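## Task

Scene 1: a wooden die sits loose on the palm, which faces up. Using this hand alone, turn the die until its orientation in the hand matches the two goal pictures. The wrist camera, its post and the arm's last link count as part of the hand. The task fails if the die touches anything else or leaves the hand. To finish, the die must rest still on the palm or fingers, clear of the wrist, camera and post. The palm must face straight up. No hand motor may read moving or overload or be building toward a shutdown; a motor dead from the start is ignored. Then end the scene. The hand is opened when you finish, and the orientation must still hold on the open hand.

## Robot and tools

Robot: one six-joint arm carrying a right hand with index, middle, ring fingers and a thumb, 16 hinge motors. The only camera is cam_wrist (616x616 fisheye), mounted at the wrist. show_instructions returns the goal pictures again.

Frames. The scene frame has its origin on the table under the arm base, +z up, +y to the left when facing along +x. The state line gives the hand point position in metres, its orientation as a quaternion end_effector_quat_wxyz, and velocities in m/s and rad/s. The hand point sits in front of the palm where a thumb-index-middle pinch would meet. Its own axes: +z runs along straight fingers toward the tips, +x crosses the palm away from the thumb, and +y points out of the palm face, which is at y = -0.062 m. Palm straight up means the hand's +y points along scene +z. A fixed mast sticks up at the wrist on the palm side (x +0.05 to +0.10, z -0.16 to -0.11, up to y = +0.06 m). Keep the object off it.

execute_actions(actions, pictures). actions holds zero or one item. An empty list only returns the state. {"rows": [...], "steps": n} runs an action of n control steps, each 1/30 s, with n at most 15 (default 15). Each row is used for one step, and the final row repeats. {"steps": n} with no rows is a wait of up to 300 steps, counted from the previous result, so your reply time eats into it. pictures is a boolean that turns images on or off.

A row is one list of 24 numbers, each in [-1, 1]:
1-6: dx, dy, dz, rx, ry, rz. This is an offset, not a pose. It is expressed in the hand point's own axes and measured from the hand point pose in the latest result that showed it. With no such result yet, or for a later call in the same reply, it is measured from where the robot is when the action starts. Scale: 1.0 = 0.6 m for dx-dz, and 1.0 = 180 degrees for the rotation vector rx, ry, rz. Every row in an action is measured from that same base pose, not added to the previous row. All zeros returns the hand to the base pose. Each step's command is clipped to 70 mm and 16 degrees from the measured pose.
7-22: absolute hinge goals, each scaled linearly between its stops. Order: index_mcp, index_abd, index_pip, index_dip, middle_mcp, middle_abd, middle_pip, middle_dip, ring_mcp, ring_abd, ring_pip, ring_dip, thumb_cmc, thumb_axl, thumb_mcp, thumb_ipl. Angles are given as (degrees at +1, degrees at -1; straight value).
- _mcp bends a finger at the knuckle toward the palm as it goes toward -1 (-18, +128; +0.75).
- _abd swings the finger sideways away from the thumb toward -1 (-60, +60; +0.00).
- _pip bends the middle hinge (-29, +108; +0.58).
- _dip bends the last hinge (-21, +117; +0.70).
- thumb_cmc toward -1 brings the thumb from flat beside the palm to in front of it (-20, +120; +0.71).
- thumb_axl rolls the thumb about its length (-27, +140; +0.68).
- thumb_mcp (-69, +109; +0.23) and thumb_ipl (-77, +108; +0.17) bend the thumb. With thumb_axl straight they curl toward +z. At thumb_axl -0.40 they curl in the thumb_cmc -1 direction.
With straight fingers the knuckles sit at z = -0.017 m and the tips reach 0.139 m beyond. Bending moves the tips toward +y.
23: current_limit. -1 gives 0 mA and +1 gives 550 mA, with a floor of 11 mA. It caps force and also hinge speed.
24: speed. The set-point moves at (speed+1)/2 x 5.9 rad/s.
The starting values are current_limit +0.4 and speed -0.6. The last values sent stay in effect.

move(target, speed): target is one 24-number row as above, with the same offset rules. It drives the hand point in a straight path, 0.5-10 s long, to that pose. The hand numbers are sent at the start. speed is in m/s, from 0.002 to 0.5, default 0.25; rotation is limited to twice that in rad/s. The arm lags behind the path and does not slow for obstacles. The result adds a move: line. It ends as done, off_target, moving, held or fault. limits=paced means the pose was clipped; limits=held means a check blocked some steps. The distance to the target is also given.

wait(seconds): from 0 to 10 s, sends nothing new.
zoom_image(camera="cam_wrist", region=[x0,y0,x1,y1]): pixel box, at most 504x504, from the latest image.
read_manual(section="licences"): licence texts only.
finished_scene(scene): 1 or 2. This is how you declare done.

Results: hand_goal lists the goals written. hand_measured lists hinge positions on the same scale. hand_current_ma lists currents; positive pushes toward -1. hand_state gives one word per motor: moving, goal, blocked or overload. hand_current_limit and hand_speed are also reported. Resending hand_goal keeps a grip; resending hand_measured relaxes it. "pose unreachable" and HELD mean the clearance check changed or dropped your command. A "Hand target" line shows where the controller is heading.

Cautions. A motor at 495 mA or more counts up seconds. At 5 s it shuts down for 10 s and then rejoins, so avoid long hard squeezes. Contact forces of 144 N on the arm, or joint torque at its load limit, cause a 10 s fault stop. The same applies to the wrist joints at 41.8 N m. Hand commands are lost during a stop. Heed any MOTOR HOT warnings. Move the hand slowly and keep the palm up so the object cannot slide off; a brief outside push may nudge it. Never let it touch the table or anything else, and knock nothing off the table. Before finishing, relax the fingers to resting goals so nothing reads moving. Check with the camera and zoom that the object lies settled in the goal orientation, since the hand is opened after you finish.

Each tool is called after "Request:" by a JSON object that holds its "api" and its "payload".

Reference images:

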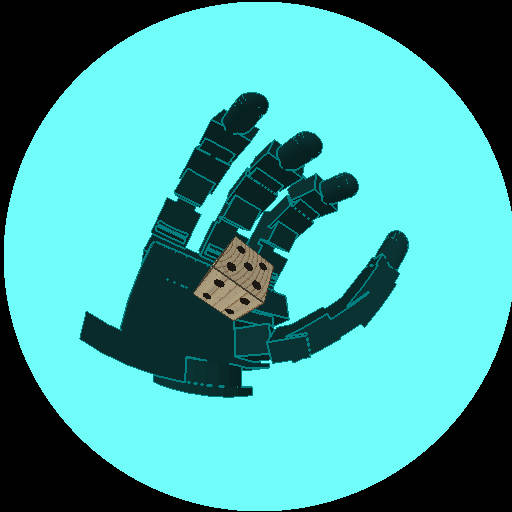

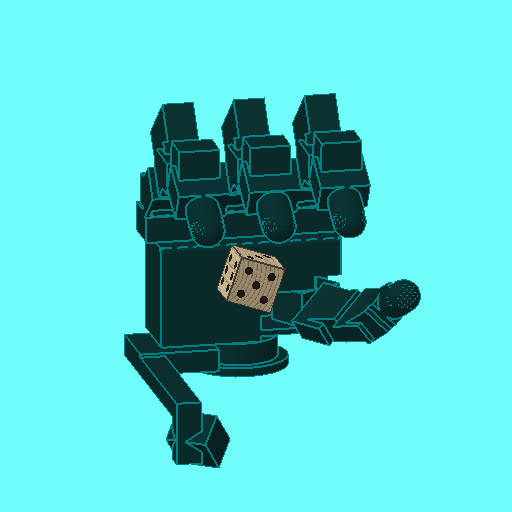

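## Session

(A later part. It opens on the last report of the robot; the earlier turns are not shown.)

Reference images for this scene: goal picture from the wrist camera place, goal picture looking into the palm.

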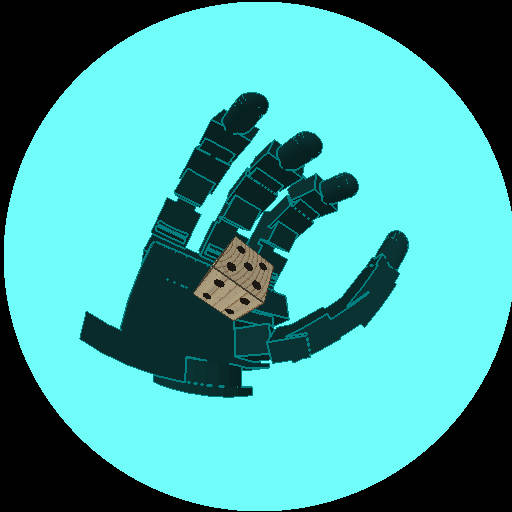

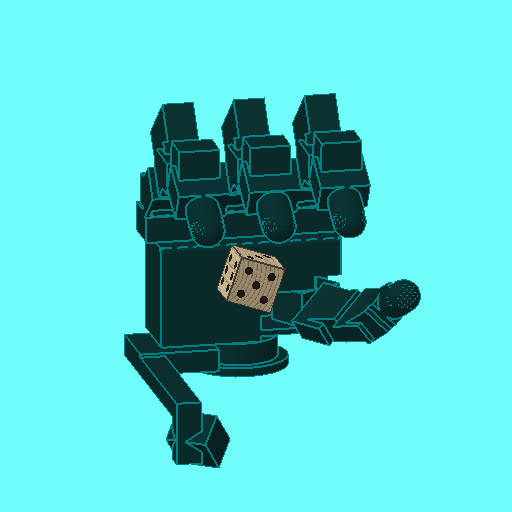

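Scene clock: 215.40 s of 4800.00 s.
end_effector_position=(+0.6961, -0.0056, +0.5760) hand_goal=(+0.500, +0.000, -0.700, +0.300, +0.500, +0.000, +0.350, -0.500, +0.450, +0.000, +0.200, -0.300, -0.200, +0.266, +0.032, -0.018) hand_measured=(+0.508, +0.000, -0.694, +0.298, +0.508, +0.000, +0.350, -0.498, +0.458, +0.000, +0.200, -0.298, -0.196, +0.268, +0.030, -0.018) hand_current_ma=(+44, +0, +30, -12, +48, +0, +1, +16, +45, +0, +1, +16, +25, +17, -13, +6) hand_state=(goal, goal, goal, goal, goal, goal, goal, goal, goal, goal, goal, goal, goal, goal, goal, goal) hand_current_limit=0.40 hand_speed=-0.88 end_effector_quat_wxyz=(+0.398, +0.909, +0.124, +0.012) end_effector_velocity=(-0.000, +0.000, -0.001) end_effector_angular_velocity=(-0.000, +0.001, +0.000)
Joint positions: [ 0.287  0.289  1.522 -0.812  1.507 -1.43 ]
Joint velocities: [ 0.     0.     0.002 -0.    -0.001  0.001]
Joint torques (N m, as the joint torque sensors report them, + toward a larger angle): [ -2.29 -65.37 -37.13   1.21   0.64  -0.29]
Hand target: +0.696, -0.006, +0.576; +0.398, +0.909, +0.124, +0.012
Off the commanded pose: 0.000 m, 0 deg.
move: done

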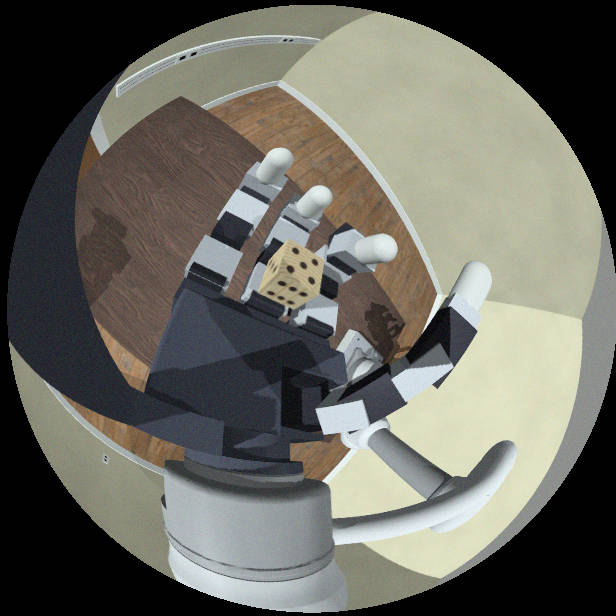

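Slightly clockwise. Lowering the middle further and swinging the index in.

Request:
{"api": "move", "payload": {"target": [0,0,0,0.03,0,0,0.5,-0.1,-0.9,0.3,0.55,0,0.55,-0.6,0.45,0,0.3,-0.4,-0.2,0.266,0.032,-0.018,0.4,-0.88], "speed": 0.08}}

Request:
{"api": "zoom_image", "payload": {"camera": "cam_wrist", "region": [160, 160, 420, 420]}}

Scene clock: 222.83 s of 4800.00 s.
end_effector_position=(+0.6961, -0.0056, +0.5760) hand_goal=(+0.500, -0.100, -0.900, +0.300, +0.550, +0.000, +0.550, -0.600, +0.450, +0.000, +0.300, -0.400, -0.200, +0.266, +0.032, -0.018) hand_measured=(+0.508, -0.096, -0.896, +0.298, +0.558, +0.000, +0.550, -0.596, +0.458, +0.000, +0.300, -0.398, -0.196, +0.268, +0.030, -0.018) hand_current_ma=(+44, +15, +25, -12, +44, +0, -2, +17, +45, +0, +0, +16, +25, +17, -13, +6) hand_state=(goal, goal, goal, goal, goal, goal, goal, goal, goal, goal, goal, goal, goal, goal, goal, goal) hand_current_limit=0.40 hand_speed=-0.88 end_effector_quat_wxyz=(+0.355, +0.926, +0.124, +0.006) end_effector_velocity=(-0.000, +0.001, -0.001) end_effector_angular_velocity=(+0.003, +0.002, +0.000)
Joint positions: [ 0.271  0.283  1.49  -0.72   1.513 -1.473]
Joint velocities: [ 0.    -0.    -0.     0.003  0.    -0.001]
Joint torques (N m, as the joint torque sensors report them, + toward a larger angle): [  0.33 -66.69 -36.84   1.39   0.79   0.13]
Hand target: +0.696, -0.006, +0.576; +0.355, +0.927, +0.124, +0.006
Off the commanded pose: 0.000 m, 0 deg.
move: done

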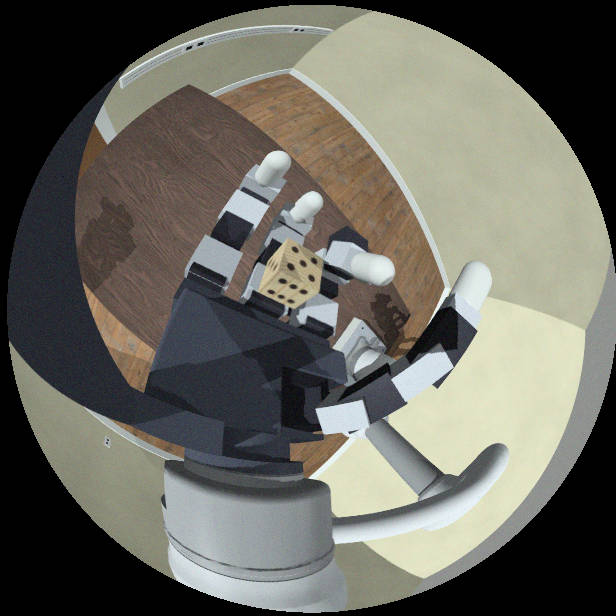

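Region (160, 160, 420, 420) of cam_wrist's 616x616 image, scaled by 1.938, with more detail than that image has.

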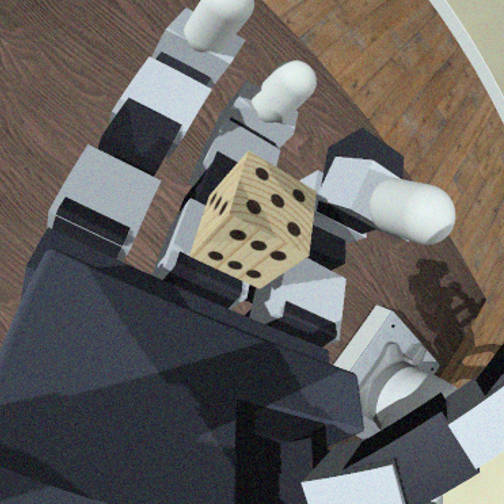

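Request:
{"api": "move", "payload": {"target": [0,0,0,-0.09,0,0.015,0.2,0,-0.1,0.3,0.2,0,-0.1,0.3,0.2,0,0,0.3,-0.2,0.266,0.032,-0.018,0.4,-0.88], "speed": 0.08}}

Request:
{"api": "move", "payload": {"target": [0,0,0,-0.08,0,0,0.2,0,-0.1,0.3,0.2,0,-0.1,0.3,0.2,0,0,0.3,-0.2,0.266,0.032,-0.018,0.4,-0.88], "speed": 0.08}}

Request:
{"api": "zoom_image", "payload": {"camera": "cam_wrist", "region": [160, 160, 420, 420]}}

Scene clock: 238.37 s of 4800.00 s.
end_effector_position=(+0.6961, -0.0057, +0.5759) hand_goal=(+0.200, +0.000, -0.100, +0.300, +0.200, +0.000, -0.100, +0.300, +0.200, +0.000, +0.000, +0.300, -0.200, +0.266, +0.032, -0.018) hand_measured=(+0.224, -0.004, -0.100, +0.298, +0.226, +0.000, -0.092, +0.298, +0.222, +0.000, +0.008, +0.298, -0.196, +0.268, +0.030, -0.018) hand_current_ma=(+124, -17, -4, -12, +139, +0, +36, -14, +135, +0, +36, -13, +25, +17, -14, +6) hand_state=(blocked, goal, goal, goal, blocked, goal, goal, goal, blocked, goal, goal, goal, goal, goal, goal, goal) hand_current_limit=0.40 hand_speed=-0.88 end_effector_quat_wxyz=(+0.482, +0.870, +0.101, +0.032) end_effector_velocity=(+0.000, -0.000, +0.000) end_effector_angular_velocity=(+0.000, -0.001, +0.000)
Joint positions: [ 0.308  0.314  1.575 -0.995  1.516 -1.297]
Joint velocities: [-0.    -0.    -0.001 -0.    -0.001  0.   ]
Joint torques (N m, as the joint torque sensors report them, + toward a larger angle): [ -1.79 -67.06 -35.96   0.21   0.91  -0.46]
Hand target: +0.696, -0.006, +0.576; +0.482, +0.870, +0.101, +0.032
Off the commanded pose: 0.000 m, 0 deg.
move: done

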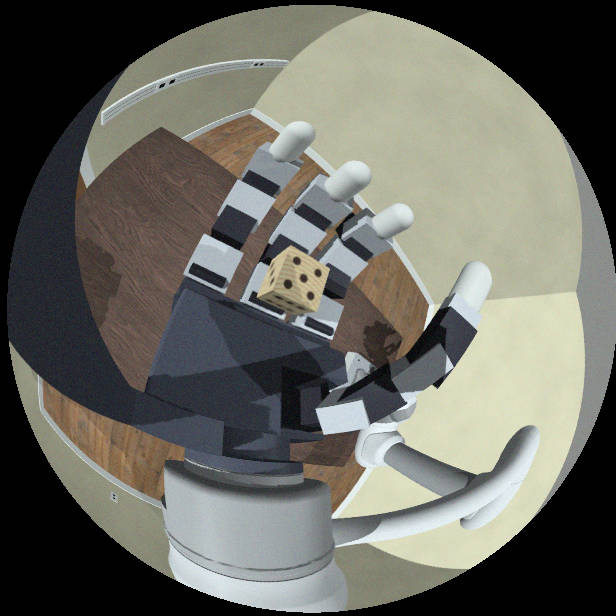

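Scene clock: 240.23 s of 4800.00 s.
end_effector_position=(+0.6960, -0.0057, +0.5759) hand_goal=(+0.200, +0.000, -0.100, +0.300, +0.200, +0.000, -0.100, +0.300, +0.200, +0.000, +0.000, +0.300, -0.200, +0.266, +0.032, -0.018) hand_measured=(+0.224, -0.004, -0.100, +0.298, +0.224, +0.000, -0.094, +0.298, +0.222, +0.000, +0.006, +0.298, -0.196, +0.268, +0.030, -0.018) hand_current_ma=(+124, -17, -4, -12, +129, +0, +30, -14, +127, +0, +31, -13, +25, +17, -14, +6) hand_state=(blocked, goal, goal, goal, blocked, goal, goal, goal, blocked, goal, goal, goal, goal, goal, goal, goal) hand_current_limit=0.40 hand_speed=-0.88 end_effector_quat_wxyz=(+0.587, +0.803, +0.096, +0.044) end_effector_velocity=(+0.000, -0.001, +0.001) end_effector_angular_velocity=(-0.007, -0.003, -0.001)
Joint positions: [ 0.319  0.349  1.653 -1.233  1.556 -1.182]
Joint velocities: [-0.001  0.001  0.001 -0.007  0.002  0.004]
Joint torques (N m, as the joint torque sensors report them, + toward a larger angle): [ -0.95 -68.39 -32.64  -1.15   1.25  -0.08]
Hand target: +0.696, -0.006, +0.576; +0.587, +0.803, +0.096, +0.044
Off the commanded pose: 0.000 m, 0 deg.
move: done

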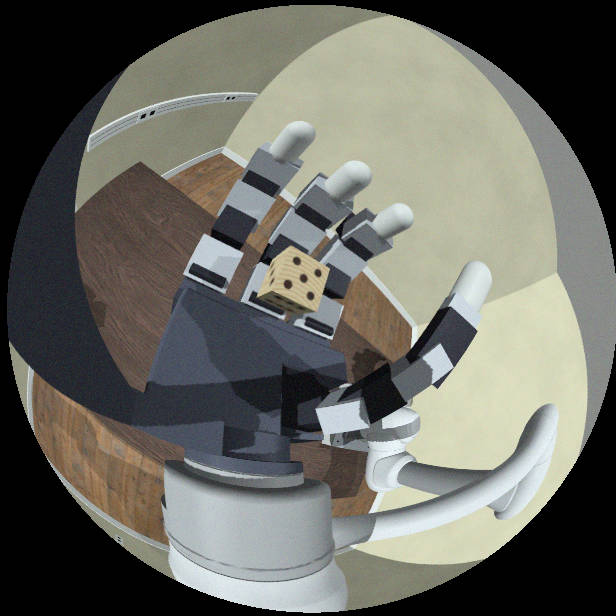

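Region (160, 160, 420, 420) of cam_wrist's 616x616 image, scaled by 1.938, with more detail than that image has.

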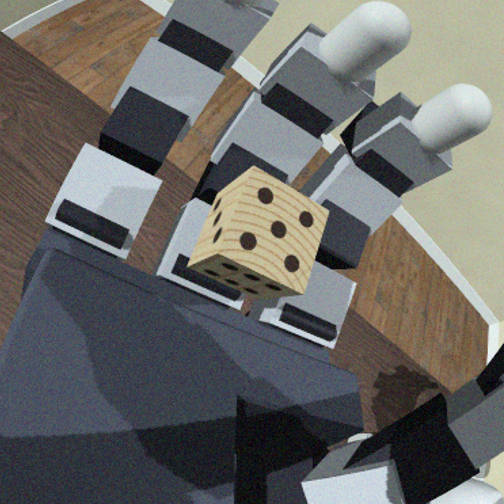

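Request:
{"api": "move", "payload": {"target": [0,0,0,-0.07,0,0,0.2,0,-0.1,0.3,0.2,0,-0.1,0.3,0.2,0,0,0.3,-0.2,0.266,0.032,-0.018,0.4,-0.88], "speed": 0.15}}

Request:
{"api": "zoom_image", "payload": {"camera": "cam_wrist", "region": [160, 160, 420, 420]}}

Scene clock: 256.63 s of 4800.00 s.
end_effector_position=(+0.6960, -0.0058, +0.5759) hand_goal=(+0.200, +0.000, -0.100, +0.300, +0.200, +0.000, -0.100, +0.300, +0.200, +0.000, +0.000, +0.300, -0.200, +0.266, +0.032, -0.018) hand_measured=(+0.222, -0.004, -0.100, +0.298, +0.220, +0.000, -0.096, +0.298, +0.218, +0.000, +0.004, +0.298, -0.196, +0.268, +0.030, -0.018) hand_current_ma=(+113, -17, -4, -12, +111, +0, +22, -14, +112, +0, +24, -13, +25, +17, -14, +6) hand_state=(blocked, goal, goal, goal, blocked, goal, goal, goal, goal, goal, goal, goal, goal, goal, goal, goal) hand_current_limit=0.40 hand_speed=-0.88 end_effector_quat_wxyz=(+0.671, +0.734, +0.090, +0.055) end_effector_velocity=(+0.000, +0.000, +0.000) end_effector_angular_velocity=(-0.007, -0.003, +0.001)
Joint positions: [ 0.31   0.386  1.716 -1.435  1.617 -1.09 ]
Joint velocities: [-0.001  0.001  0.002 -0.007  0.002  0.004]
Joint torques (N m, as the joint torque sensors report them, + toward a larger angle): [  0.21 -68.53 -31.31  -1.57   1.42   0.21]
Hand target: +0.696, -0.006, +0.576; +0.671, +0.734, +0.090, +0.055
Off the commanded pose: 0.000 m, 0 deg.
move: done

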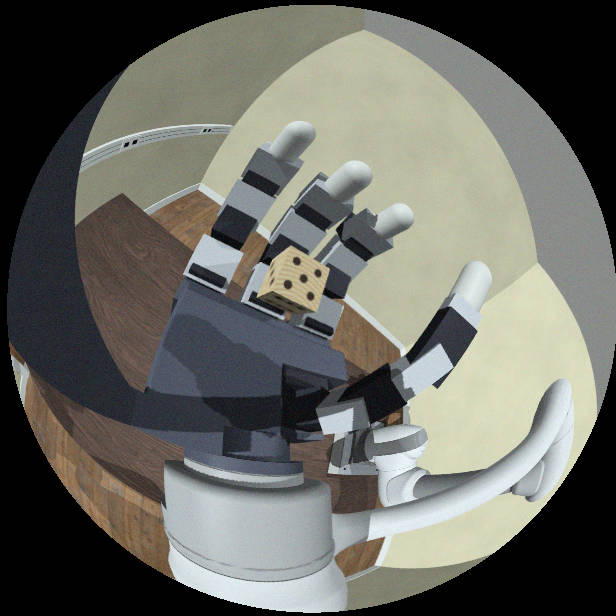

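Region (160, 160, 420, 420) of cam_wrist's 616x616 image, scaled by 1.938, with more detail than that image has.

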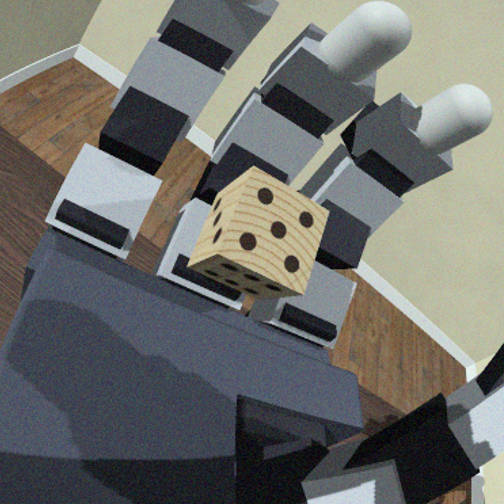

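Request:
{"api": "move", "payload": {"target": [0,0,0,0.2,0,0.01,0.45,0,-0.2,-0.3,0.45,0,-0.2,-0.3,0.4,0,-0.2,-0.3,-0.2,0.266,0.032,-0.018,0.4,-0.9], "speed": 0.15}}

Request:
{"api": "move", "payload": {"target": [0,0,0,0.19,0,0,0.5,0,-0.1,-0.3,0.5,0,-0.1,-0.3,0.45,0,-0.1,-0.3,-0.2,0.266,0.032,-0.018,0.4,-0.9], "speed": 0.1}}

Request:
{"api": "zoom_image", "payload": {"camera": "cam_wrist", "region": [160, 130, 420, 390]}}

Scene clock: 274.87 s of 4800.00 s.
end_effector_position=(+0.6961, -0.0056, +0.5760) hand_goal=(+0.450, +0.000, -0.200, -0.300, +0.450, +0.000, -0.200, -0.300, +0.400, +0.000, -0.200, -0.300, -0.200, +0.266, +0.032, -0.018) hand_measured=(+0.458, -0.004, -0.196, -0.298, +0.458, +0.000, -0.194, -0.298, +0.408, +0.000, -0.194, -0.298, -0.196, +0.268, +0.030, -0.018) hand_current_ma=(+46, -16, +23, +13, +48, +0, +25, +13, +44, +0, +30, +13, +25, +17, -14, +6) hand_state=(goal, goal, goal, goal, goal, goal, goal, goal, goal, goal, goal, goal, goal, goal, goal, goal) hand_current_limit=0.40 hand_speed=-0.90 end_effector_quat_wxyz=(+0.411, +0.907, +0.091, +0.034) end_effector_velocity=(+0.000, +0.001, -0.000) end_effector_angular_velocity=(+0.002, -0.001, +0.001)
Joint positions: [ 0.29   0.297  1.523 -0.844  1.497 -1.343]
Joint velocities: [ 0.001  0.    -0.     0.001 -0.001  0.   ]
Joint torques (N m, as the joint torque sensors report them, + toward a larger angle): [ -2.05 -67.13 -37.64   1.03   0.96  -0.39]
Hand target: +0.696, -0.006, +0.576; +0.411, +0.907, +0.091, +0.034
Off the commanded pose: 0.000 m, 0 deg.
move: done

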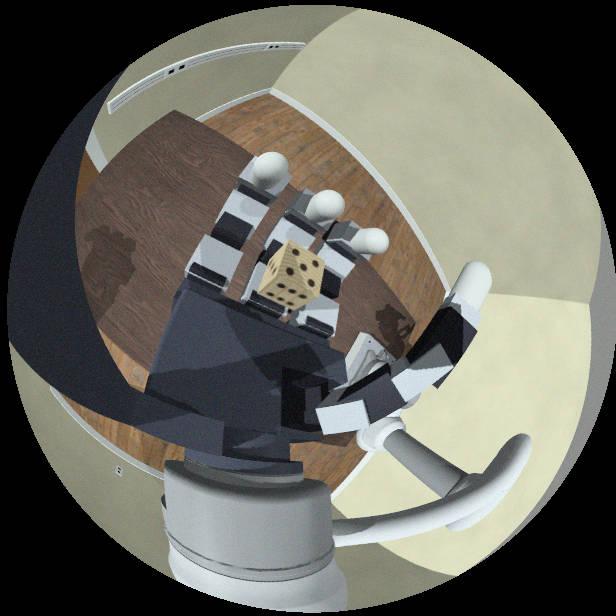

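Scene clock: 278.17 s of 4800.00 s.
end_effector_position=(+0.6962, -0.0055, +0.5761) hand_goal=(+0.500, +0.000, -0.100, -0.300, +0.500, +0.000, -0.100, -0.300, +0.450, +0.000, -0.100, -0.300, -0.200, +0.266, +0.032, -0.018) hand_measured=(+0.508, -0.002, -0.100, -0.298, +0.510, +0.000, -0.098, -0.298, +0.458, +0.000, -0.100, -0.298, -0.196, +0.268, +0.030, -0.018) hand_current_ma=(+44, -13, +3, +13, +54, +0, +7, +13, +42, +0, +1, +13, +23, +17, -16, +5) hand_state=(goal, goal, goal, goal, goal, goal, goal, goal, goal, goal, goal, goal, goal, goal, goal, goal) hand_current_limit=0.40 hand_speed=-0.90 end_effector_quat_wxyz=(+0.126, +0.987, +0.097, +0.006) end_effector_velocity=(-0.000, +0.000, -0.000) end_effector_angular_velocity=(+0.006, +0.002, +0.000)
Joint positions: [ 0.152  0.263  1.351 -0.254  1.548 -1.607]
Joint velocities: [-0.002 -0.    -0.001  0.007  0.002 -0.003]
Joint torques (N m, as the joint torque sensors report them, + toward a larger angle): [ -0.28 -65.02 -38.92   3.34   0.14  -0.28]
Hand target: +0.696, -0.006, +0.576; +0.126, +0.987, +0.097, +0.006
Off the commanded pose: 0.000 m, 0 deg.
move: done

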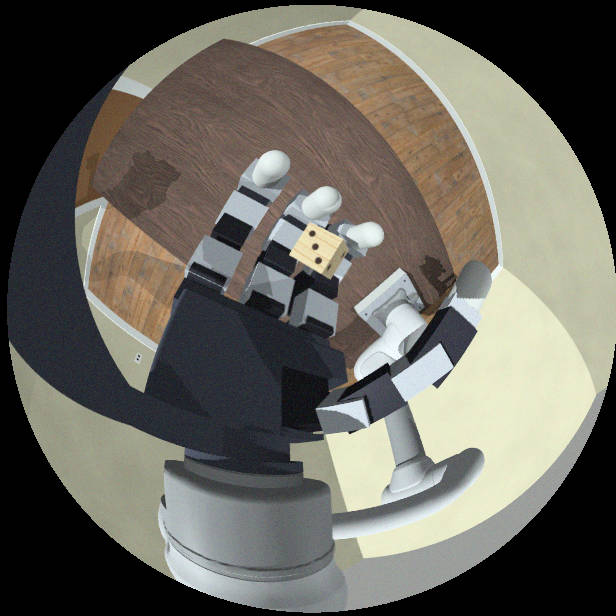

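Region (160, 130, 420, 390) of cam_wrist's 616x616 image, scaled by 1.938, with more detail than that image has.

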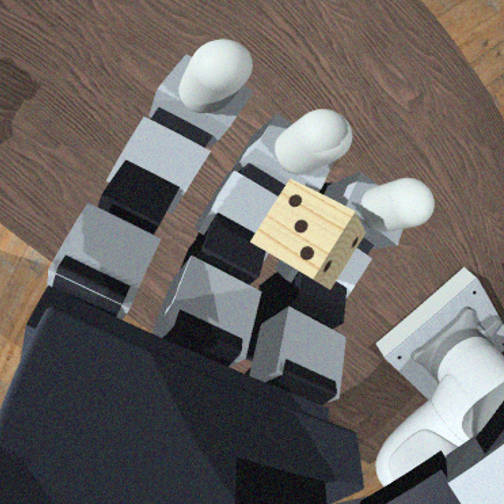

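Request:
{"api": "move", "payload": {"target": [0,0,0,-0.17,0,-0.02,0.44,0,-0.1,-0.3,0.5,0,-0.05,-0.3,0.45,0,-0.1,-0.3,-0.2,0.266,0.032,-0.018,0.4,-0.9], "speed": 0.1}}

Request:
{"api": "zoom_image", "payload": {"camera": "cam_wrist", "region": [160, 130, 420, 390]}}

Scene clock: 292.17 s of 4800.00 s.
end_effector_position=(+0.6961, -0.0056, +0.5760) hand_goal=(+0.440, +0.000, -0.100, -0.300, +0.500, +0.000, -0.050, -0.300, +0.450, +0.000, -0.100, -0.300, -0.200, +0.266, +0.032, -0.018) hand_measured=(+0.460, -0.002, -0.100, -0.298, +0.510, +0.000, -0.050, -0.298, +0.458, +0.000, -0.100, -0.298, -0.196, +0.268, +0.030, -0.018) hand_current_ma=(+102, -12, +4, +13, +54, +0, +5, +13, +42, +0, +1, +13, +22, +17, -17, +5) hand_state=(goal, goal, goal, goal, goal, goal, goal, goal, goal, goal, goal, goal, goal, goal, goal, goal) hand_current_limit=0.40 hand_speed=-0.90 end_effector_quat_wxyz=(+0.382, +0.916, +0.123, +0.028) end_effector_velocity=(+0.000, -0.000, -0.000) end_effector_angular_velocity=(-0.005, -0.001, +0.001)
Joint positions: [ 0.283  0.276  1.523 -0.786  1.477 -1.427]
Joint velocities: [ 0.     0.     0.002 -0.005 -0.001  0.002]
Joint torques (N m, as the joint torque sensors report them, + toward a larger angle): [ -1.49 -66.1  -37.79   1.34   0.58  -0.27]
Hand target: +0.696, -0.006, +0.576; +0.382, +0.915, +0.123, +0.028
Off the commanded pose: 0.000 m, 0 deg.
move: done

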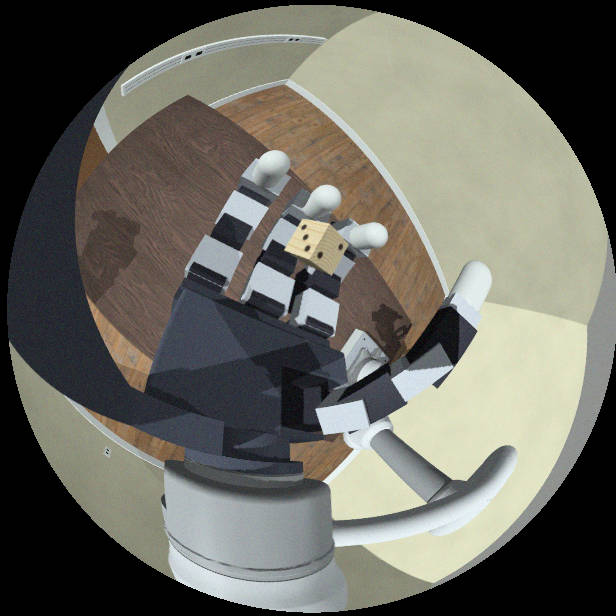

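Region (160, 130, 420, 390) of cam_wrist's 616x616 image, scaled by 1.938, with more detail than that image has.

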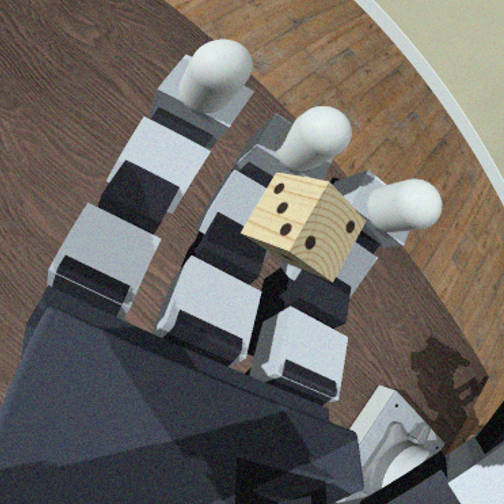

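Request:
{"api": "move", "payload": {"target": [0,0,0,-0.08,0,0,0.42,0,-0.1,-0.2,0.5,0,0.0,-0.2,0.4,0,-0.1,-0.3,-0.2,0.266,0.032,-0.018,0.4,-0.9], "speed": 0.08}}

Request:
{"api": "zoom_image", "payload": {"camera": "cam_wrist", "region": [160, 130, 420, 390]}}

Scene clock: 317.60 s of 4800.00 s.
end_effector_position=(+0.6961, -0.0056, +0.5760) hand_goal=(+0.420, +0.000, -0.100, -0.200, +0.500, +0.000, +0.000, -0.200, +0.400, +0.000, -0.100, -0.300, -0.200, +0.266, +0.032, -0.018) hand_measured=(+0.446, -0.002, -0.100, -0.202, +0.510, +0.000, +0.000, -0.202, +0.422, +0.000, -0.100, -0.298, -0.196, +0.268, +0.030, -0.018) hand_current_ma=(+135, -12, +4, -14, +55, +0, +2, -13, +129, +0, +1, +13, +22, +17, -17, +5) hand_state=(blocked, goal, goal, goal, goal, goal, goal, goal, blocked, goal, goal, goal, goal, goal, goal, goal) hand_current_limit=0.40 hand_speed=-0.90 end_effector_quat_wxyz=(+0.494, +0.861, +0.119, +0.043) end_effector_velocity=(-0.000, +0.000, -0.001) end_effector_angular_velocity=(-0.007, -0.001, +0.001)
Joint positions: [ 0.313  0.302  1.606 -1.033  1.485 -1.3  ]
Joint velocities: [ 0.001  0.001  0.003 -0.007  0.001  0.003]
Joint torques (N m, as the joint torque sensors report them, + toward a larger angle): [ -0.89 -68.07 -35.05  -0.02   0.98  -0.04]
Hand target: +0.696, -0.006, +0.576; +0.494, +0.860, +0.119, +0.043
Off the commanded pose: 0.000 m, 0 deg.
move: done

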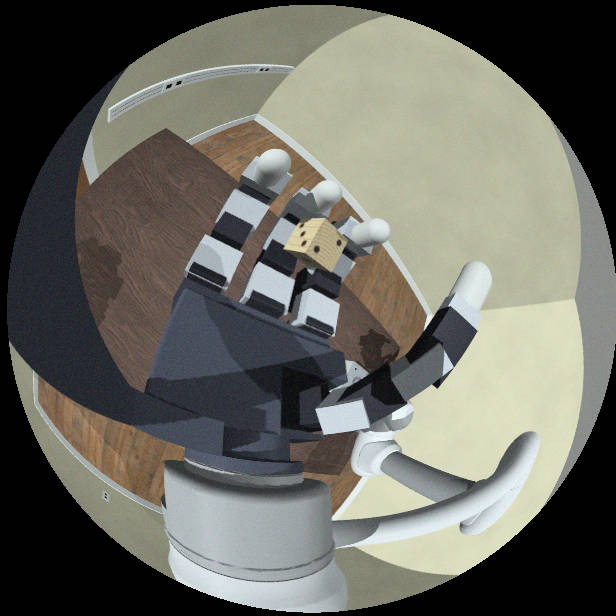

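Region (160, 130, 420, 390) of cam_wrist's 616x616 image, scaled by 1.938, with more detail than that image has.

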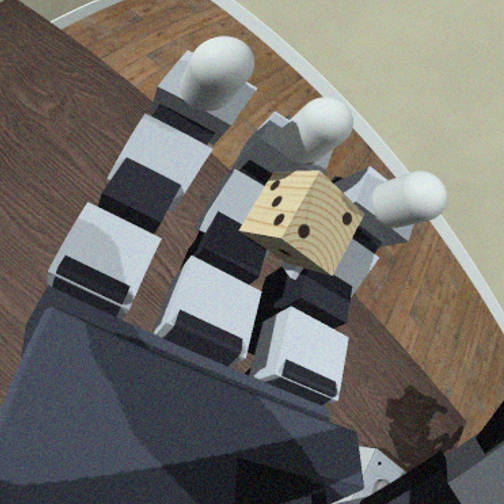

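Lifting it out of the gap with the index.

Request:
{"api": "move", "payload": {"target": [0,0,0,-0.04,0,0,0.33,-0.08,-0.15,-0.1,0.5,0,0.05,-0.2,0.35,0,-0.1,-0.3,-0.2,0.266,0.032,-0.018,0.4,-0.9], "speed": 0.08}}

Request:
{"api": "zoom_image", "payload": {"camera": "cam_wrist", "region": [160, 130, 420, 390]}}

Scene clock: 330.43 s of 4800.00 s.
end_effector_position=(+0.6960, -0.0057, +0.5760) hand_goal=(+0.330, -0.080, -0.150, -0.100, +0.500, +0.000, +0.050, -0.200, +0.350, +0.000, -0.100, -0.300, -0.200, +0.266, +0.032, -0.018) hand_measured=(+0.356, -0.076, -0.144, -0.102, +0.510, +0.000, +0.050, -0.202, +0.372, +0.000, -0.100, -0.298, -0.196, +0.268, +0.030, -0.018) hand_current_ma=(+135, +14, +30, -16, +57, +0, +1, -13, +130, +0, +1, +12, +22, +17, -17, +5) hand_state=(blocked, goal, goal, goal, goal, goal, goal, goal, blocked, goal, goal, goal, goal, goal, goal, goal) hand_current_limit=0.40 hand_speed=-0.90 end_effector_quat_wxyz=(+0.546, +0.828, +0.116, +0.050) end_effector_velocity=(+0.000, +0.001, +0.001) end_effector_angular_velocity=(-0.007, -0.003, +0.002)
Joint positions: [ 0.32   0.318  1.646 -1.155  1.502 -1.238]
Joint velocities: [ 0.001  0.001  0.    -0.007  0.001  0.003]
Joint torques (N m, as the joint torque sensors report them, + toward a larger angle): [ -1.76 -68.1  -33.61  -0.7    1.07   0.18]
Hand target: +0.696, -0.006, +0.576; +0.547, +0.828, +0.116, +0.050
Off the commanded pose: 0.000 m, 0 deg.
move: done

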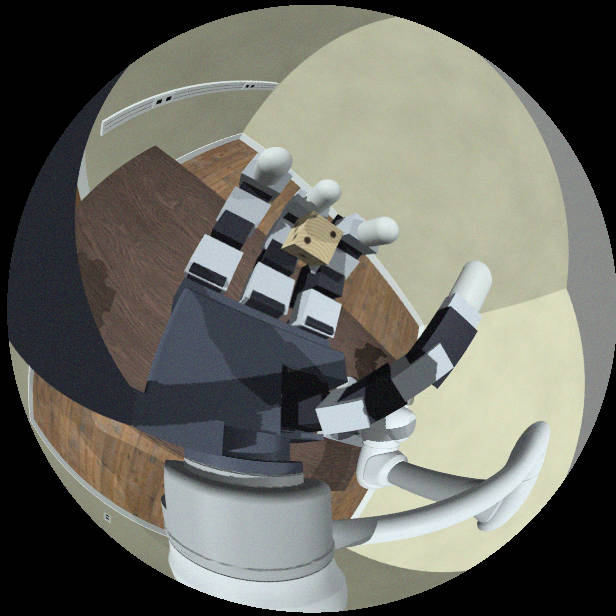

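Region (160, 130, 420, 390) of cam_wrist's 616x616 image, scaled by 1.938, with more detail than that image has.

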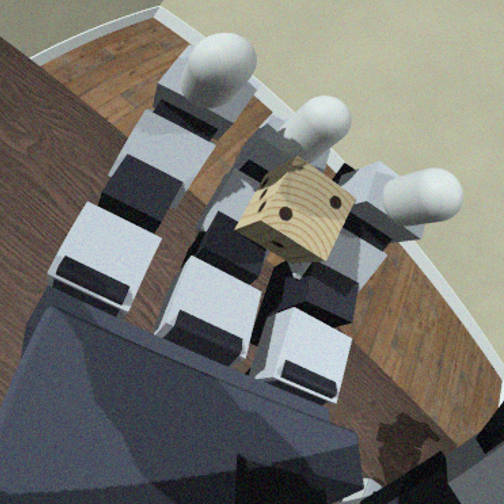

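Request:
{"api": "move", "payload": {"target": [0,0,0,-0.03,0,0.02,0.36,0,-0.2,0.1,0.36,0,-0.2,0.1,0.3,0,-0.1,0,-0.2,0.266,0.032,-0.018,0.4,-0.92], "speed": 0.08}}

Request:
{"api": "zoom_image", "payload": {"camera": "cam_wrist", "region": [160, 130, 420, 390]}}

Scene clock: 343.70 s of 4800.00 s.
end_effector_position=(+0.6960, -0.0057, +0.5760) hand_goal=(+0.360, +0.000, -0.200, +0.100, +0.360, +0.000, -0.200, +0.100, +0.300, +0.000, -0.100, +0.000, -0.200, +0.266, +0.032, -0.018) hand_measured=(+0.370, -0.004, -0.196, +0.098, +0.384, +0.000, -0.194, +0.098, +0.320, +0.000, -0.100, -0.002, -0.196, +0.268, +0.030, -0.018) hand_current_ma=(+49, -15, +27, -16, +127, +0, +31, -16, +125, +0, +1, -16, +22, +17, -17, +5) hand_state=(goal, goal, goal, goal, blocked, goal, goal, goal, blocked, goal, goal, goal, goal, goal, goal, goal) hand_current_limit=0.40 hand_speed=-0.92 end_effector_quat_wxyz=(+0.583, +0.805, +0.087, +0.073) end_effector_velocity=(+0.000, -0.000, -0.000) end_effector_angular_velocity=(+0.001, -0.001, +0.001)
Joint positions: [ 0.32   0.341  1.661 -1.244  1.524 -1.134]
Joint velocities: [-0.     0.    -0.     0.    -0.001  0.001]
Joint torques (N m, as the joint torque sensors report them, + toward a larger angle): [ -1.7  -68.02 -33.17  -0.97   1.09  -0.11]
Hand target: +0.696, -0.006, +0.576; +0.583, +0.805, +0.087, +0.073
Off the commanded pose: 0.000 m, 0 deg.
move: done

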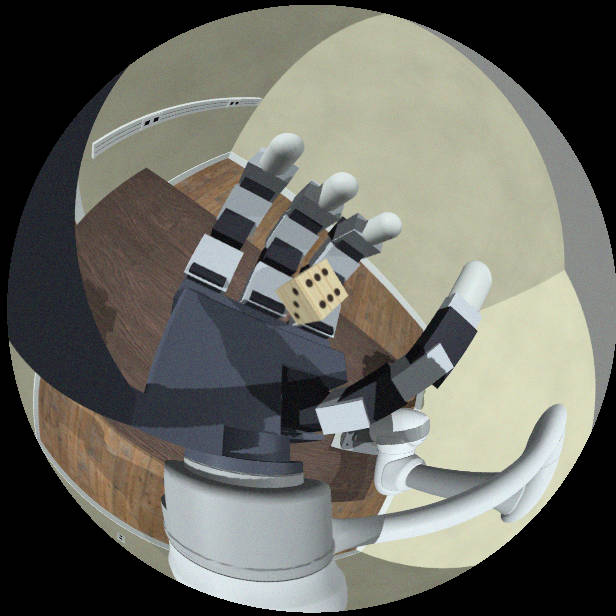

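Region (160, 130, 420, 390) of cam_wrist's 616x616 image, scaled by 1.938, with more detail than that image has.

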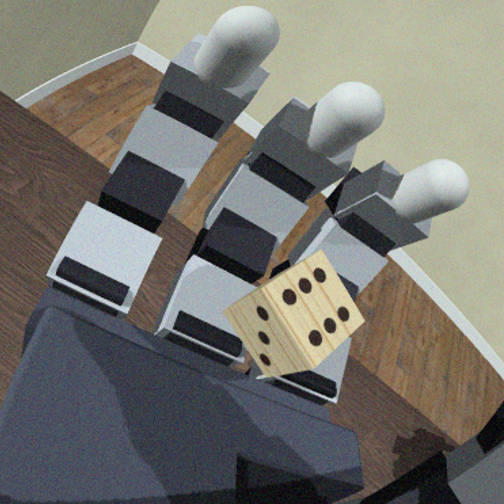

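Request:
{"api": "move", "payload": {"target": [0,0,0,-0.05,0,-0.06,-0.2,0,0,0.2,0.4,0,-0.1,0.1,0.1,0,-0.1,0.1,-0.2,0.266,0.032,-0.018,0.4,-0.88], "speed": 0.08}}

Request:
{"api": "zoom_image", "payload": {"camera": "cam_wrist", "region": [160, 160, 420, 420]}}

Scene clock: 354.43 s of 4800.00 s.
end_effector_position=(+0.6960, -0.0058, +0.5760) hand_goal=(-0.200, +0.000, +0.000, +0.200, +0.400, +0.000, -0.100, +0.100, +0.100, +0.000, -0.100, +0.100, -0.200, +0.266, +0.032, -0.018) hand_measured=(-0.184, -0.004, -0.002, +0.198, +0.408, +0.000, -0.102, +0.098, +0.116, +0.000, -0.100, +0.098, -0.196, +0.268, +0.030, -0.018) hand_current_ma=(+82, -15, -8, -15, +44, +0, -6, -15, +101, +0, +1, -17, +22, +17, -17, +5) hand_state=(goal, goal, goal, goal, goal, goal, goal, goal, goal, goal, goal, goal, goal, goal, goal, goal) hand_current_limit=0.40 hand_speed=-0.88 end_effector_quat_wxyz=(+0.648, +0.745, +0.157, +0.024) end_effector_velocity=(-0.000, -0.000, -0.000) end_effector_angular_velocity=(-0.001, +0.001, +0.001)
Joint positions: [ 0.319  0.344  1.745 -1.393  1.56  -1.235]
Joint velocities: [-0.     0.     0.001 -0.001 -0.    -0.   ]
Joint torques (N m, as the joint torque sensors report them, + toward a larger angle): [ -0.24 -67.65 -31.76  -1.34   1.12  -0.17]
Hand target: +0.696, -0.006, +0.576; +0.648, +0.745, +0.157, +0.024
Off the commanded pose: 0.000 m, 0 deg.
move: done

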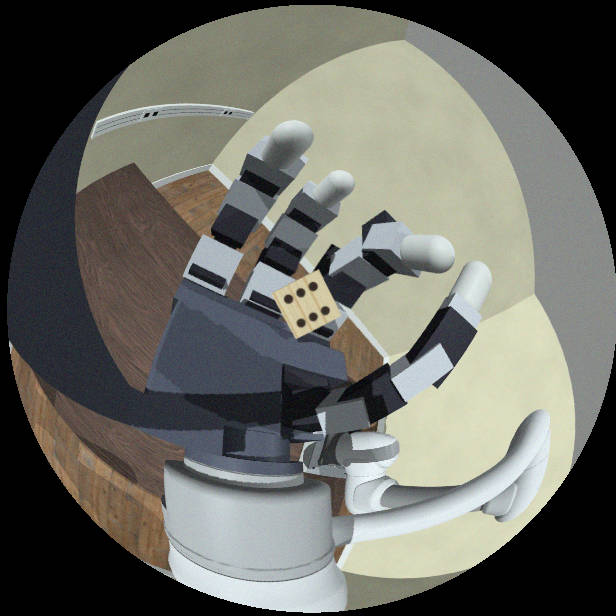

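Region (160, 160, 420, 420) of cam_wrist's 616x616 image, scaled by 1.938, with more detail than that image has.

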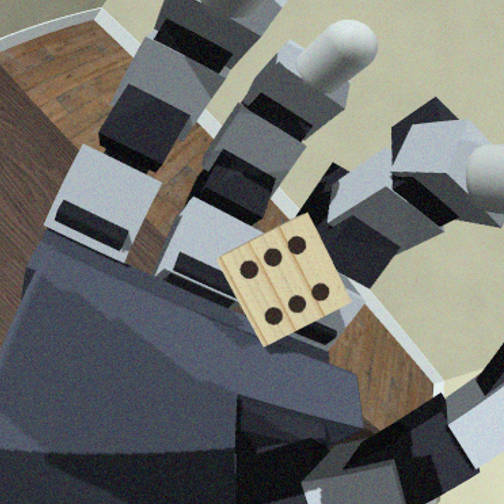

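Request:
{"api": "move", "payload": {"target": [0,0,0,-0.04,0,0.07,0.0,0,0,0.2,-0.3,0,0,0.2,0.1,0,-0.1,0.1,-0.3,0.266,0.032,-0.018,0.4,-0.85], "speed": 0.08}}

Request:
{"api": "zoom_image", "payload": {"camera": "cam_wrist", "region": [160, 160, 420, 420]}}

Scene clock: 363.37 s of 4800.00 s.
end_effector_position=(+0.6960, -0.0058, +0.5759) hand_goal=(+0.000, +0.000, +0.000, +0.200, -0.300, +0.000, +0.000, +0.200, +0.100, +0.000, -0.100, +0.100, -0.300, +0.266, +0.032, -0.018) hand_measured=(+0.004, -0.004, -0.002, +0.198, -0.292, +0.000, -0.002, +0.198, +0.116, +0.000, -0.100, +0.098, -0.296, +0.268, +0.030, -0.018) hand_current_ma=(+24, -14, -8, -15, +48, +0, -8, -15, +90, +0, +1, -17, +25, +17, -17, +5) hand_state=(goal, goal, goal, goal, goal, goal, goal, goal, goal, goal, goal, goal, goal, goal, goal, goal) hand_current_limit=0.40 hand_speed=-0.85 end_effector_quat_wxyz=(+0.687, +0.715, +0.072, +0.105) end_effector_velocity=(+0.001, -0.001, +0.001) end_effector_angular_velocity=(-0.000, -0.002, +0.000)
Joint positions: [ 0.306  0.39   1.738 -1.512  1.6   -0.979]
Joint velocities: [-0.001 -0.    -0.001 -0.001 -0.001  0.   ]
Joint torques (N m, as the joint torque sensors report them, + toward a larger angle): [ -0.62 -73.19 -30.88  -1.77   1.27  -0.28]
Hand target: +0.696, -0.006, +0.576; +0.687, +0.715, +0.072, +0.105
Off the commanded pose: 0.000 m, 0 deg.
move: done

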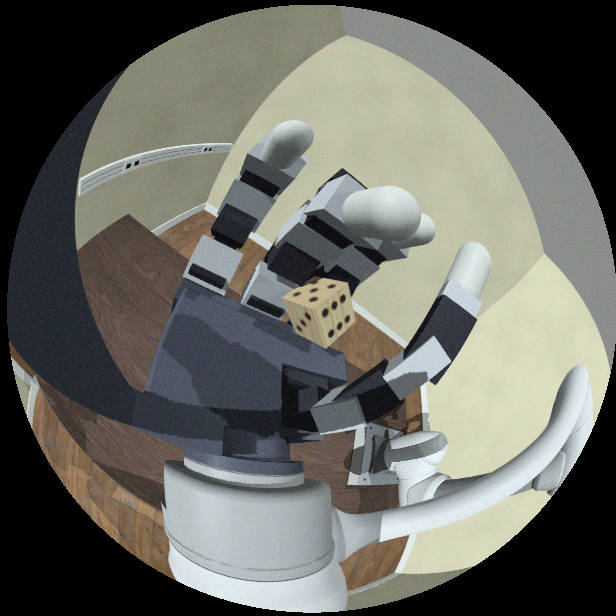

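Region (160, 160, 420, 420) of cam_wrist's 616x616 image, scaled by 1.938, with more detail than that image has.

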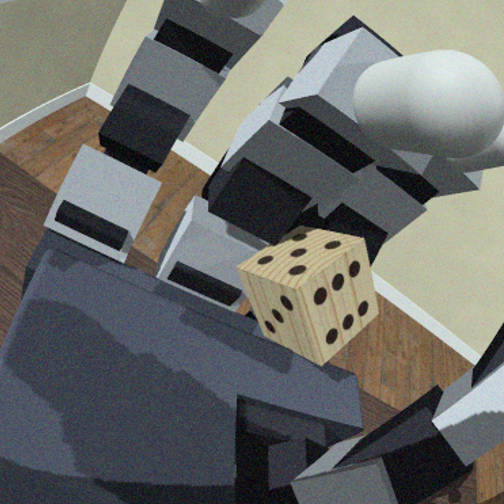

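Request:
{"api": "move", "payload": {"target": [0,0,0,-0.03,0,-0.04,-0.6,0,0.3,0.4,-0.1,0,0,0.2,0.0,0,-0.1,0.1,-0.3,0.266,0.032,-0.018,0.4,-0.85], "speed": 0.08}}

Request:
{"api": "zoom_image", "payload": {"camera": "cam_wrist", "region": [160, 190, 420, 450]}}

Scene clock: 372.13 s of 4800.00 s.
end_effector_position=(+0.6960, -0.0059, +0.5760) hand_goal=(-0.600, +0.000, +0.300, +0.400, -0.100, +0.000, +0.000, +0.200, +0.000, +0.000, -0.100, +0.100, -0.300, +0.266, +0.032, -0.018) hand_measured=(-0.290, +0.008, +0.296, +0.398, -0.098, +0.000, -0.002, +0.198, +0.012, +0.000, -0.100, +0.098, -0.296, +0.268, +0.030, -0.018) hand_current_ma=(+385, +32, -18, -16, +10, +0, -8, -15, +67, +0, +1, -17, +25, +17, -17, +5) hand_state=(blocked, goal, goal, goal, goal, goal, goal, goal, goal, goal, goal, goal, goal, goal, goal, goal) hand_current_limit=0.40 hand_speed=-0.85 end_effector_quat_wxyz=(+0.725, +0.676, +0.112, +0.065) end_effector_velocity=(+0.000, -0.001, -0.000) end_effector_angular_velocity=(-0.005, +0.005, -0.000)
Joint positions: [ 0.295  0.396  1.783 -1.595  1.639 -1.056]
Joint velocities: [-0.002  0.     0.002 -0.004  0.001 -0.004]
Joint torques (N m, as the joint torque sensors report them, + toward a larger angle): [ -0.27 -70.61 -30.    -2.18   1.96  -0.08]
Hand target: +0.696, -0.006, +0.576; +0.725, +0.676, +0.112, +0.065
Off the commanded pose: 0.000 m, 0 deg.
move: done

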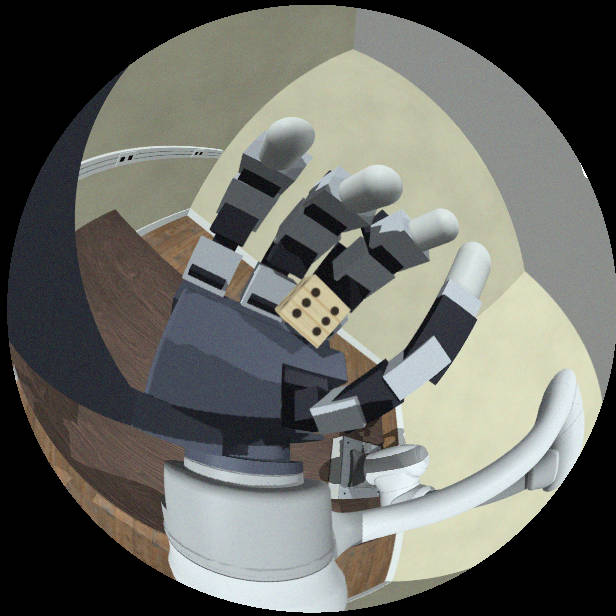

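Region (160, 190, 420, 450) of cam_wrist's 616x616 image, scaled by 1.938, with more detail than that image has.

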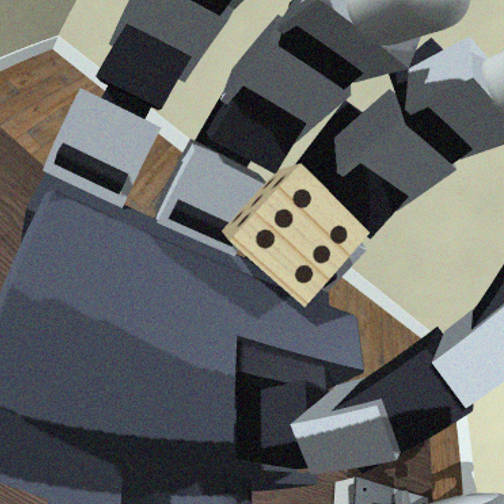

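Request:
{"api": "move", "payload": {"target": [0,0,0,0.03,0,0.04,0.05,0,0,0.2,-0.4,0,0.1,0.2,0.0,0,-0.1,0.1,-0.3,0.266,0.032,-0.018,0.4,-0.85], "speed": 0.08}}

Request:
{"api": "zoom_image", "payload": {"camera": "cam_wrist", "region": [160, 190, 420, 450]}}

Scene clock: 386.77 s of 4800.00 s.
end_effector_position=(+0.6960, -0.0058, +0.5759) hand_goal=(+0.050, +0.000, +0.000, +0.200, -0.400, +0.000, +0.100, +0.200, +0.000, +0.000, -0.100, +0.100, -0.300, +0.266, +0.032, -0.018) hand_measured=(+0.054, +0.004, +0.002, +0.202, -0.396, +0.000, +0.094, +0.198, +0.012, +0.000, -0.100, +0.098, -0.296, +0.268, +0.030, -0.018) hand_current_ma=(+23, +15, +12, +12, +25, +0, -25, -15, +67, +0, +1, -17, +25, +17, -17, +5) hand_state=(goal, goal, goal, goal, goal, goal, goal, goal, goal, goal, goal, goal, goal, goal, goal, goal) hand_current_limit=0.40 hand_speed=-0.85 end_effector_quat_wxyz=(+0.687, +0.715, +0.072, +0.105) end_effector_velocity=(+0.000, +0.000, -0.000) end_effector_angular_velocity=(+0.001, +0.000, +0.001)
Joint positions: [ 0.306  0.39   1.737 -1.511  1.6   -0.979]
Joint velocities: [ 0.    -0.     0.     0.001 -0.001 -0.   ]
Joint torques (N m, as the joint torque sensors report them, + toward a larger angle): [ -1.58 -70.   -31.14  -1.87   1.43  -0.09]
Hand target: +0.696, -0.006, +0.576; +0.687, +0.715, +0.072, +0.105
Off the commanded pose: 0.000 m, 0 deg.
move: done

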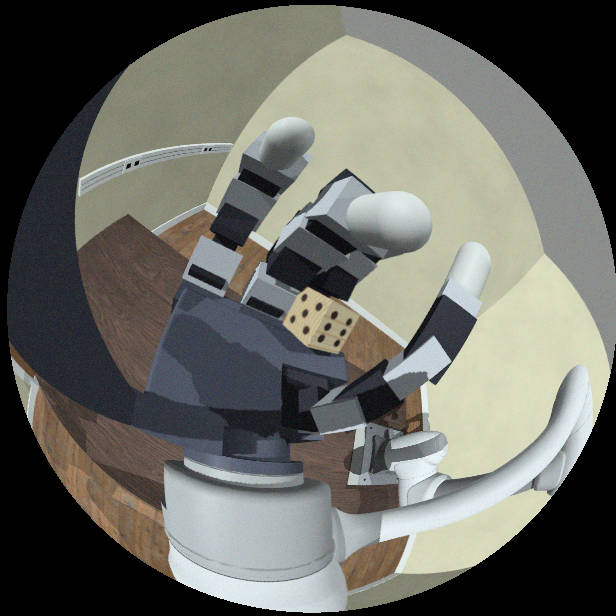

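Region (160, 190, 420, 450) of cam_wrist's 616x616 image, scaled by 1.938, with more detail than that image has.

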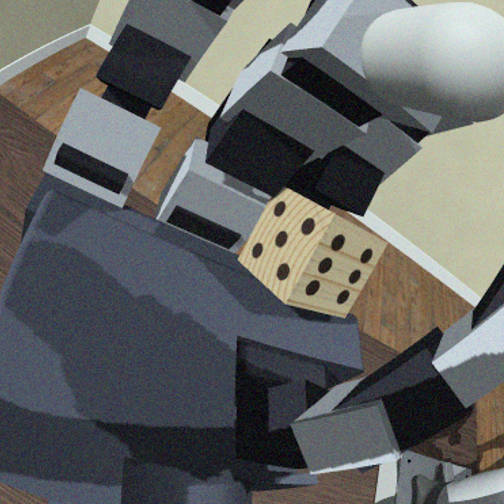

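Request:
{"api": "move", "payload": {"target": [0,0,0,0.1,0,-0.06,0.3,0,0.2,-0.2,0.4,0,0.2,-0.2,0.2,0,0.1,-0.1,-0.3,0.266,0.032,-0.018,0.4,-0.85], "speed": 0.08}}

Request:
{"api": "zoom_image", "payload": {"camera": "cam_wrist", "region": [160, 130, 420, 390]}}

Scene clock: 405.00 s of 4800.00 s.
end_effector_position=(+0.6960, -0.0057, +0.5760) hand_goal=(+0.300, +0.000, +0.200, -0.200, +0.400, +0.000, +0.200, -0.200, +0.200, +0.000, +0.100, -0.100, -0.300, +0.266, +0.032, -0.018) hand_measured=(+0.308, +0.002, +0.200, -0.198, +0.408, +0.000, +0.200, -0.198, +0.206, +0.000, +0.098, -0.098, -0.296, +0.268, +0.030, -0.018) hand_current_ma=(+47, +12, -3, +13, +46, +0, -2, +12, +42, +0, -6, +12, +25, +17, -17, +5) hand_state=(goal, goal, goal, goal, goal, goal, goal, goal, goal, goal, goal, goal, goal, goal, goal, goal) hand_current_limit=0.40 hand_speed=-0.85 end_effector_quat_wxyz=(+0.574, +0.804, +0.154, +0.028) end_effector_velocity=(+0.000, -0.000, -0.000) end_effector_angular_velocity=(+0.005, +0.006, +0.001)
Joint positions: [ 0.324  0.315  1.685 -1.216  1.51  -1.296]
Joint velocities: [-0.    -0.001 -0.001  0.006 -0.002 -0.007]
Joint torques (N m, as the joint torque sensors report them, + toward a larger angle): [ -1.64 -64.79 -33.31  -0.84   1.2    0.04]
Hand target: +0.696, -0.006, +0.576; +0.574, +0.804, +0.154, +0.028
Off the commanded pose: 0.000 m, 0 deg.
move: done

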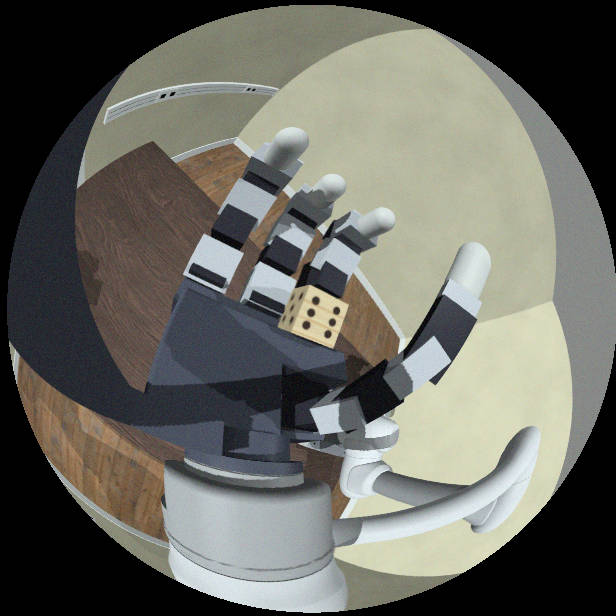

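Region (160, 130, 420, 390) of cam_wrist's 616x616 image, scaled by 1.938, with more detail than that image has.

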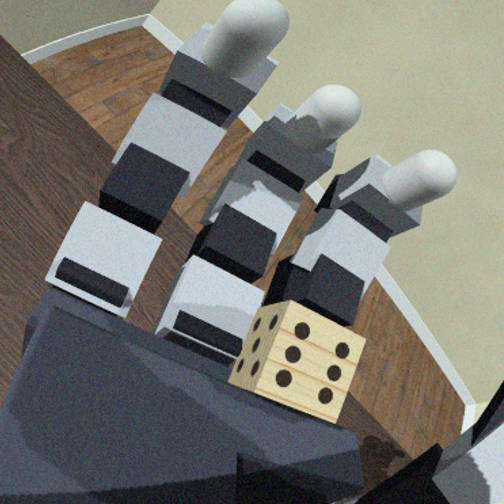

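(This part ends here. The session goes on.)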